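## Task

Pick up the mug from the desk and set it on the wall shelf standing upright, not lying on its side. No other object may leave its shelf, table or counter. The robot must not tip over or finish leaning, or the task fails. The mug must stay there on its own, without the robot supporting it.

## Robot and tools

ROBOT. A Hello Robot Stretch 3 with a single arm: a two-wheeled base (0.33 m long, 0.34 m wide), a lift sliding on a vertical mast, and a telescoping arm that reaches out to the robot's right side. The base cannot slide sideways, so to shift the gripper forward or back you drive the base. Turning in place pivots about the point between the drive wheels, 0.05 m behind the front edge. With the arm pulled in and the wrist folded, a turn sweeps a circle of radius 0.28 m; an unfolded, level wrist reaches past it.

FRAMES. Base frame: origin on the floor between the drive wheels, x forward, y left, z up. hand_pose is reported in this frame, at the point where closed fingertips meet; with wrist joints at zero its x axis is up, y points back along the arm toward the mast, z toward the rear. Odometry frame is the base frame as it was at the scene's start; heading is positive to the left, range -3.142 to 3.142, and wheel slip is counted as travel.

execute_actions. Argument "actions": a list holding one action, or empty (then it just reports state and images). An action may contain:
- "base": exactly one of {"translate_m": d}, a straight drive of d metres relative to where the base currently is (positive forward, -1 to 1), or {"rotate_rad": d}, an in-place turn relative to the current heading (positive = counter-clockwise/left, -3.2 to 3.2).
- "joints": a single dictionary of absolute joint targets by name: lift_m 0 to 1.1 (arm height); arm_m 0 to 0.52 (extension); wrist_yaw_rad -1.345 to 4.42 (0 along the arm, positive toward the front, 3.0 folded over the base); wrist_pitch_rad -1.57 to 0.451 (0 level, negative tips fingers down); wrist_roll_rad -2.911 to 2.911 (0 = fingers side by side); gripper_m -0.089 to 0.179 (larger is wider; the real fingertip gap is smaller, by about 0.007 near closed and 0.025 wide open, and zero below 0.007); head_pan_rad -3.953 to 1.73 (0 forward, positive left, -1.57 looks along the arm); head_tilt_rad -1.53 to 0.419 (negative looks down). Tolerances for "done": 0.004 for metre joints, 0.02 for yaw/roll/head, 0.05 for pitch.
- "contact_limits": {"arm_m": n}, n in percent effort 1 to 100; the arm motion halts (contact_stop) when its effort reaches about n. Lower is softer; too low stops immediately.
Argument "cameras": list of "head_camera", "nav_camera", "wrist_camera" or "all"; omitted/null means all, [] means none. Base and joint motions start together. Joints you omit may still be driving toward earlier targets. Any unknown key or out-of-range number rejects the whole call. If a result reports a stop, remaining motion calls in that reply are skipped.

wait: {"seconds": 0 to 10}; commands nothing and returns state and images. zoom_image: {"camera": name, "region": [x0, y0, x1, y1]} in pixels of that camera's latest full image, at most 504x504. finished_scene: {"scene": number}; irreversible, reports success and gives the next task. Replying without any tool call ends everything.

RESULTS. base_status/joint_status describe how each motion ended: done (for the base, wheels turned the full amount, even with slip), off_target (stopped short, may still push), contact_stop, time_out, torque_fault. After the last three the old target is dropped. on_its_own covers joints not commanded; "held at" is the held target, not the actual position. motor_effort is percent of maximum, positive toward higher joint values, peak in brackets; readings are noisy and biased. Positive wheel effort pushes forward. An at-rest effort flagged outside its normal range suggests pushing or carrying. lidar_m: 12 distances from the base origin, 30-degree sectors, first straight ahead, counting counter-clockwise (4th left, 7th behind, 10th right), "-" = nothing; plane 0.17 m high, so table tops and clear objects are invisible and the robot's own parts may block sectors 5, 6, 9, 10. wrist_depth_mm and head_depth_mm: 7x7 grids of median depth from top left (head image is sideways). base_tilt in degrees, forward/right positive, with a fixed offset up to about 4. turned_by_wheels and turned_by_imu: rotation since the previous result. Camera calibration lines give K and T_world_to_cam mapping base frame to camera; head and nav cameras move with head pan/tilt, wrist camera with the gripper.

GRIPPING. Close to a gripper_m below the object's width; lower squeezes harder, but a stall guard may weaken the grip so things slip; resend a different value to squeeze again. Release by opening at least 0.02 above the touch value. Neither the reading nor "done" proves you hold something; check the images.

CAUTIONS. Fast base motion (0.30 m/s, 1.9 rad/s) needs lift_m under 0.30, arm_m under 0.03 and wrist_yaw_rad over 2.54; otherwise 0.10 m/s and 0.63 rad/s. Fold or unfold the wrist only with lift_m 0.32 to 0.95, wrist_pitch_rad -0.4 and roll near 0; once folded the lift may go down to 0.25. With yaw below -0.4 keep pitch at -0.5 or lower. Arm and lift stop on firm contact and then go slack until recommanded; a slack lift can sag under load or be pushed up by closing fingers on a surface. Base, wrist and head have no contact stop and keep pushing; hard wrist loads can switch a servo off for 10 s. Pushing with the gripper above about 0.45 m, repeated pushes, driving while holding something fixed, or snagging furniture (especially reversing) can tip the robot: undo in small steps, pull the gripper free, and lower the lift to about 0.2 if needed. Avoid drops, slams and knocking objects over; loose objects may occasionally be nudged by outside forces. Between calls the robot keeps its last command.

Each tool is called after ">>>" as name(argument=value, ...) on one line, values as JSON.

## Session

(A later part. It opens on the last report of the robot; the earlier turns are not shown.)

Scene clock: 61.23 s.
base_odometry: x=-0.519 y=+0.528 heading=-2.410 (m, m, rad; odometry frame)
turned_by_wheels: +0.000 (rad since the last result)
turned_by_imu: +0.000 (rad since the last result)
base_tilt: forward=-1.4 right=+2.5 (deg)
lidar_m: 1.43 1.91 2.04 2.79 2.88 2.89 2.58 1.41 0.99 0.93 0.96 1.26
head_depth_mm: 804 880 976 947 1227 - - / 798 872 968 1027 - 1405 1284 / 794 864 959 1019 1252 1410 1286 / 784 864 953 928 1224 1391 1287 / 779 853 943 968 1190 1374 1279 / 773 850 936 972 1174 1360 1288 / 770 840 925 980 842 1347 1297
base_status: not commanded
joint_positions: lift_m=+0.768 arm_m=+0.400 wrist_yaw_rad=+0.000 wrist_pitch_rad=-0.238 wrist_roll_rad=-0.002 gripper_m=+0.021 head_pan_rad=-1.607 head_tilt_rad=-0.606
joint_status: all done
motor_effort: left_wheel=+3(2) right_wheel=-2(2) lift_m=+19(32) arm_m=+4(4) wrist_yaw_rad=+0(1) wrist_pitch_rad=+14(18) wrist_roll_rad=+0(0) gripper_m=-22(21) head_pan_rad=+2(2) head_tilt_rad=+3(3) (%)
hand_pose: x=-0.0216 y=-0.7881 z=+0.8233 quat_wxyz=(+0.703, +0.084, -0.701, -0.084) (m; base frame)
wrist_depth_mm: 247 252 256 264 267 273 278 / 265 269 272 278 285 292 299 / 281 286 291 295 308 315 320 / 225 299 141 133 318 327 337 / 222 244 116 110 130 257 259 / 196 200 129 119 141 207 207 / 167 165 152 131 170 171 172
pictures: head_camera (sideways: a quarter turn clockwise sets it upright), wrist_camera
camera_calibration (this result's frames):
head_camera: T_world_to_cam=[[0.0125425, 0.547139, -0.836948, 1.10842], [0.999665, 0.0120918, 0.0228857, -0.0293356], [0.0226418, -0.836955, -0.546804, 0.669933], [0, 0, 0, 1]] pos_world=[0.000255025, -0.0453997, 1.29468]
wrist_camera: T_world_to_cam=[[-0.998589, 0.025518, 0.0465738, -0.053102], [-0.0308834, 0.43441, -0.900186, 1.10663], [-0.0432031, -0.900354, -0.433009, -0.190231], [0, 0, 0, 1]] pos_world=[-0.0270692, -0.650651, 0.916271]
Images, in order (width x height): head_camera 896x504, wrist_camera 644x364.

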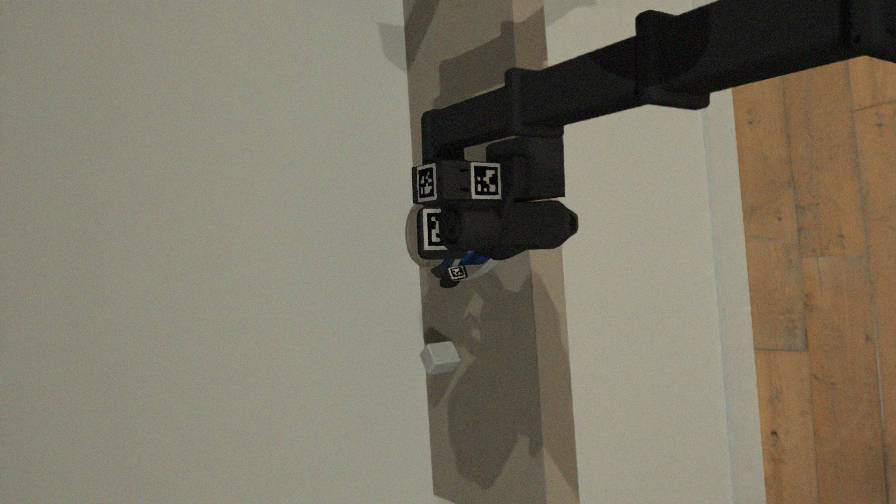

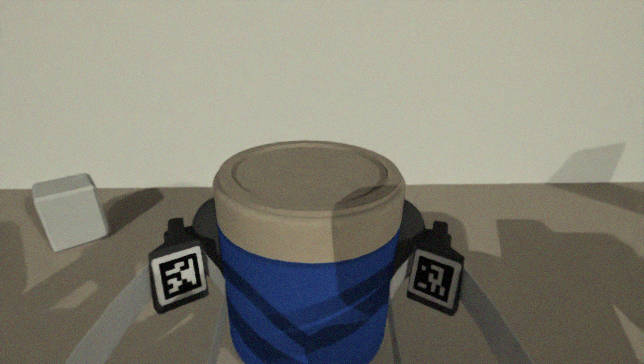

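>>> execute_actions(actions=[{"joints":{"gripper_m":0.13}}], cameras=[])

>>> execute_actions(actions=[{"joints":{"arm_m":0.22}}], cameras=["wrist_camera"])

>>> finished_scene(scene=1)

Scene clock: 73.07 s.
base_odometry: x=-0.519 y=+0.528 heading=-2.410 (m, m, rad; odometry frame)
turned_by_wheels: +0.000 (rad since the last result)
turned_by_imu: +0.000 (rad since the last result)
base_tilt: forward=-1.4 right=+2.3 (deg)
lidar_m: 1.43 1.91 2.04 2.79 2.89 2.88 2.58 1.41 0.99 0.93 0.96 1.26
head_depth_mm: 800 878 976 951 1221 - - / 796 872 965 1023 - 1401 1286 / 790 870 957 1025 1255 1404 1281 / 785 861 952 930 1228 1386 1288 / 780 856 940 955 1185 1365 1290 / 776 844 938 972 1177 1361 1292 / 770 838 928 983 841 1338 1291
base_status: not commanded
joint_positions: lift_m=+0.768 arm_m=+0.400 wrist_yaw_rad=+0.000 wrist_pitch_rad=-0.226 wrist_roll_rad=-0.002 gripper_m=+0.130 head_pan_rad=-1.607 head_tilt_rad=-0.606
joint_status: all done
motor_effort: left_wheel=+2(2) right_wheel=-2(2) lift_m=+18(18) arm_m=+4(4) wrist_yaw_rad=+0(1) wrist_pitch_rad=+10(14) wrist_roll_rad=+0(0) gripper_m=-1(89) head_pan_rad=+1(1) head_tilt_rad=+3(3) (%)
hand_pose: x=-0.0216 y=-0.7891 z=+0.8263 quat_wxyz=(+0.704, +0.080, -0.701, -0.080) (m; base frame)
wrist_depth_mm: 249 252 258 263 268 275 280 / 262 267 274 279 289 292 299 / 281 285 291 295 306 316 321 / 291 299 152 144 321 334 341 / 224 263 125 114 237 272 269 / 207 - 143 122 194 221 213 / - 169 159 134 172 171 177
pictures: none
No camera images: the call's "cameras" was empty. Leave "cameras" out to get every camera's image.

Scene clock: 75.63 s.
base_odometry: x=-0.519 y=+0.528 heading=-2.410 (m, m, rad; odometry frame)
turned_by_wheels: +0.000 (rad since the last result)
turned_by_imu: +0.000 (rad since the last result)
base_tilt: forward=-1.4 right=+2.5 (deg)
lidar_m: 1.43 1.92 2.04 2.80 2.88 2.89 2.58 1.41 0.99 0.93 0.96 1.26
head_depth_mm: 800 881 978 949 1223 - - / 795 874 969 954 839 - 1277 / 792 871 961 923 - - 1280 / 788 862 949 867 835 1393 1286 / 781 853 943 970 1200 1364 1288 / 774 846 936 974 1176 1358 1291 / 768 841 930 985 842 1334 1297
base_status: not commanded
joint_positions: lift_m=+0.768 arm_m=+0.220 wrist_yaw_rad=+0.000 wrist_pitch_rad=-0.225 wrist_roll_rad=-0.002 gripper_m=+0.130 head_pan_rad=-1.607 head_tilt_rad=-0.606
joint_status: all done
motor_effort: left_wheel=+1(2) right_wheel=-2(2) lift_m=+18(18) arm_m=-4(4) wrist_yaw_rad=+1(1) wrist_pitch_rad=+9(10) wrist_roll_rad=+0(0) gripper_m=+1(1) head_pan_rad=+2(2) head_tilt_rad=+3(3) (%)
hand_pose: x=-0.0216 y=-0.6097 z=+0.8265 quat_wxyz=(+0.704, +0.079, -0.702, -0.080) (m; base frame)
wrist_depth_mm: 398 410 416 426 436 443 452 / 429 428 445 444 466 475 476 / 444 450 463 288 486 501 394 / 331 339 342 308 353 360 366 / 251 267 255 260 265 280 284 / 249 - 267 272 622 289 679 / 607 619 642 671 685 721 731
pictures: wrist_camera
camera_calibration (this result's frames):
wrist_camera: T_world_to_cam=[[-0.998589, 0.0261341, 0.0462359, -0.0571502], [-0.03089, 0.422377, -0.905894, 1.02945], [-0.0432037, -0.906043, -0.420974, -0.0416416], [0, 0, 0, 1]] pos_world=[-0.0270689, -0.471051, 0.917682]
Images, in order (width x height): wrist_camera 644x364.

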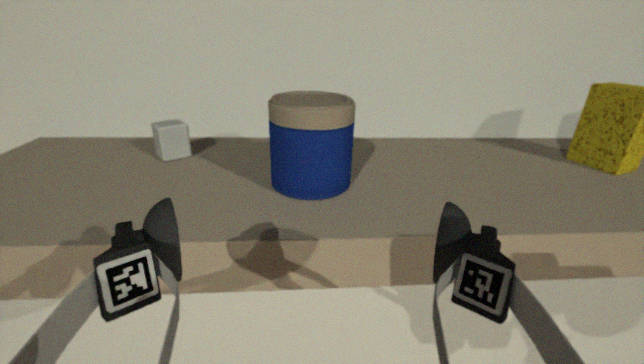

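The scene is finished: the task was done.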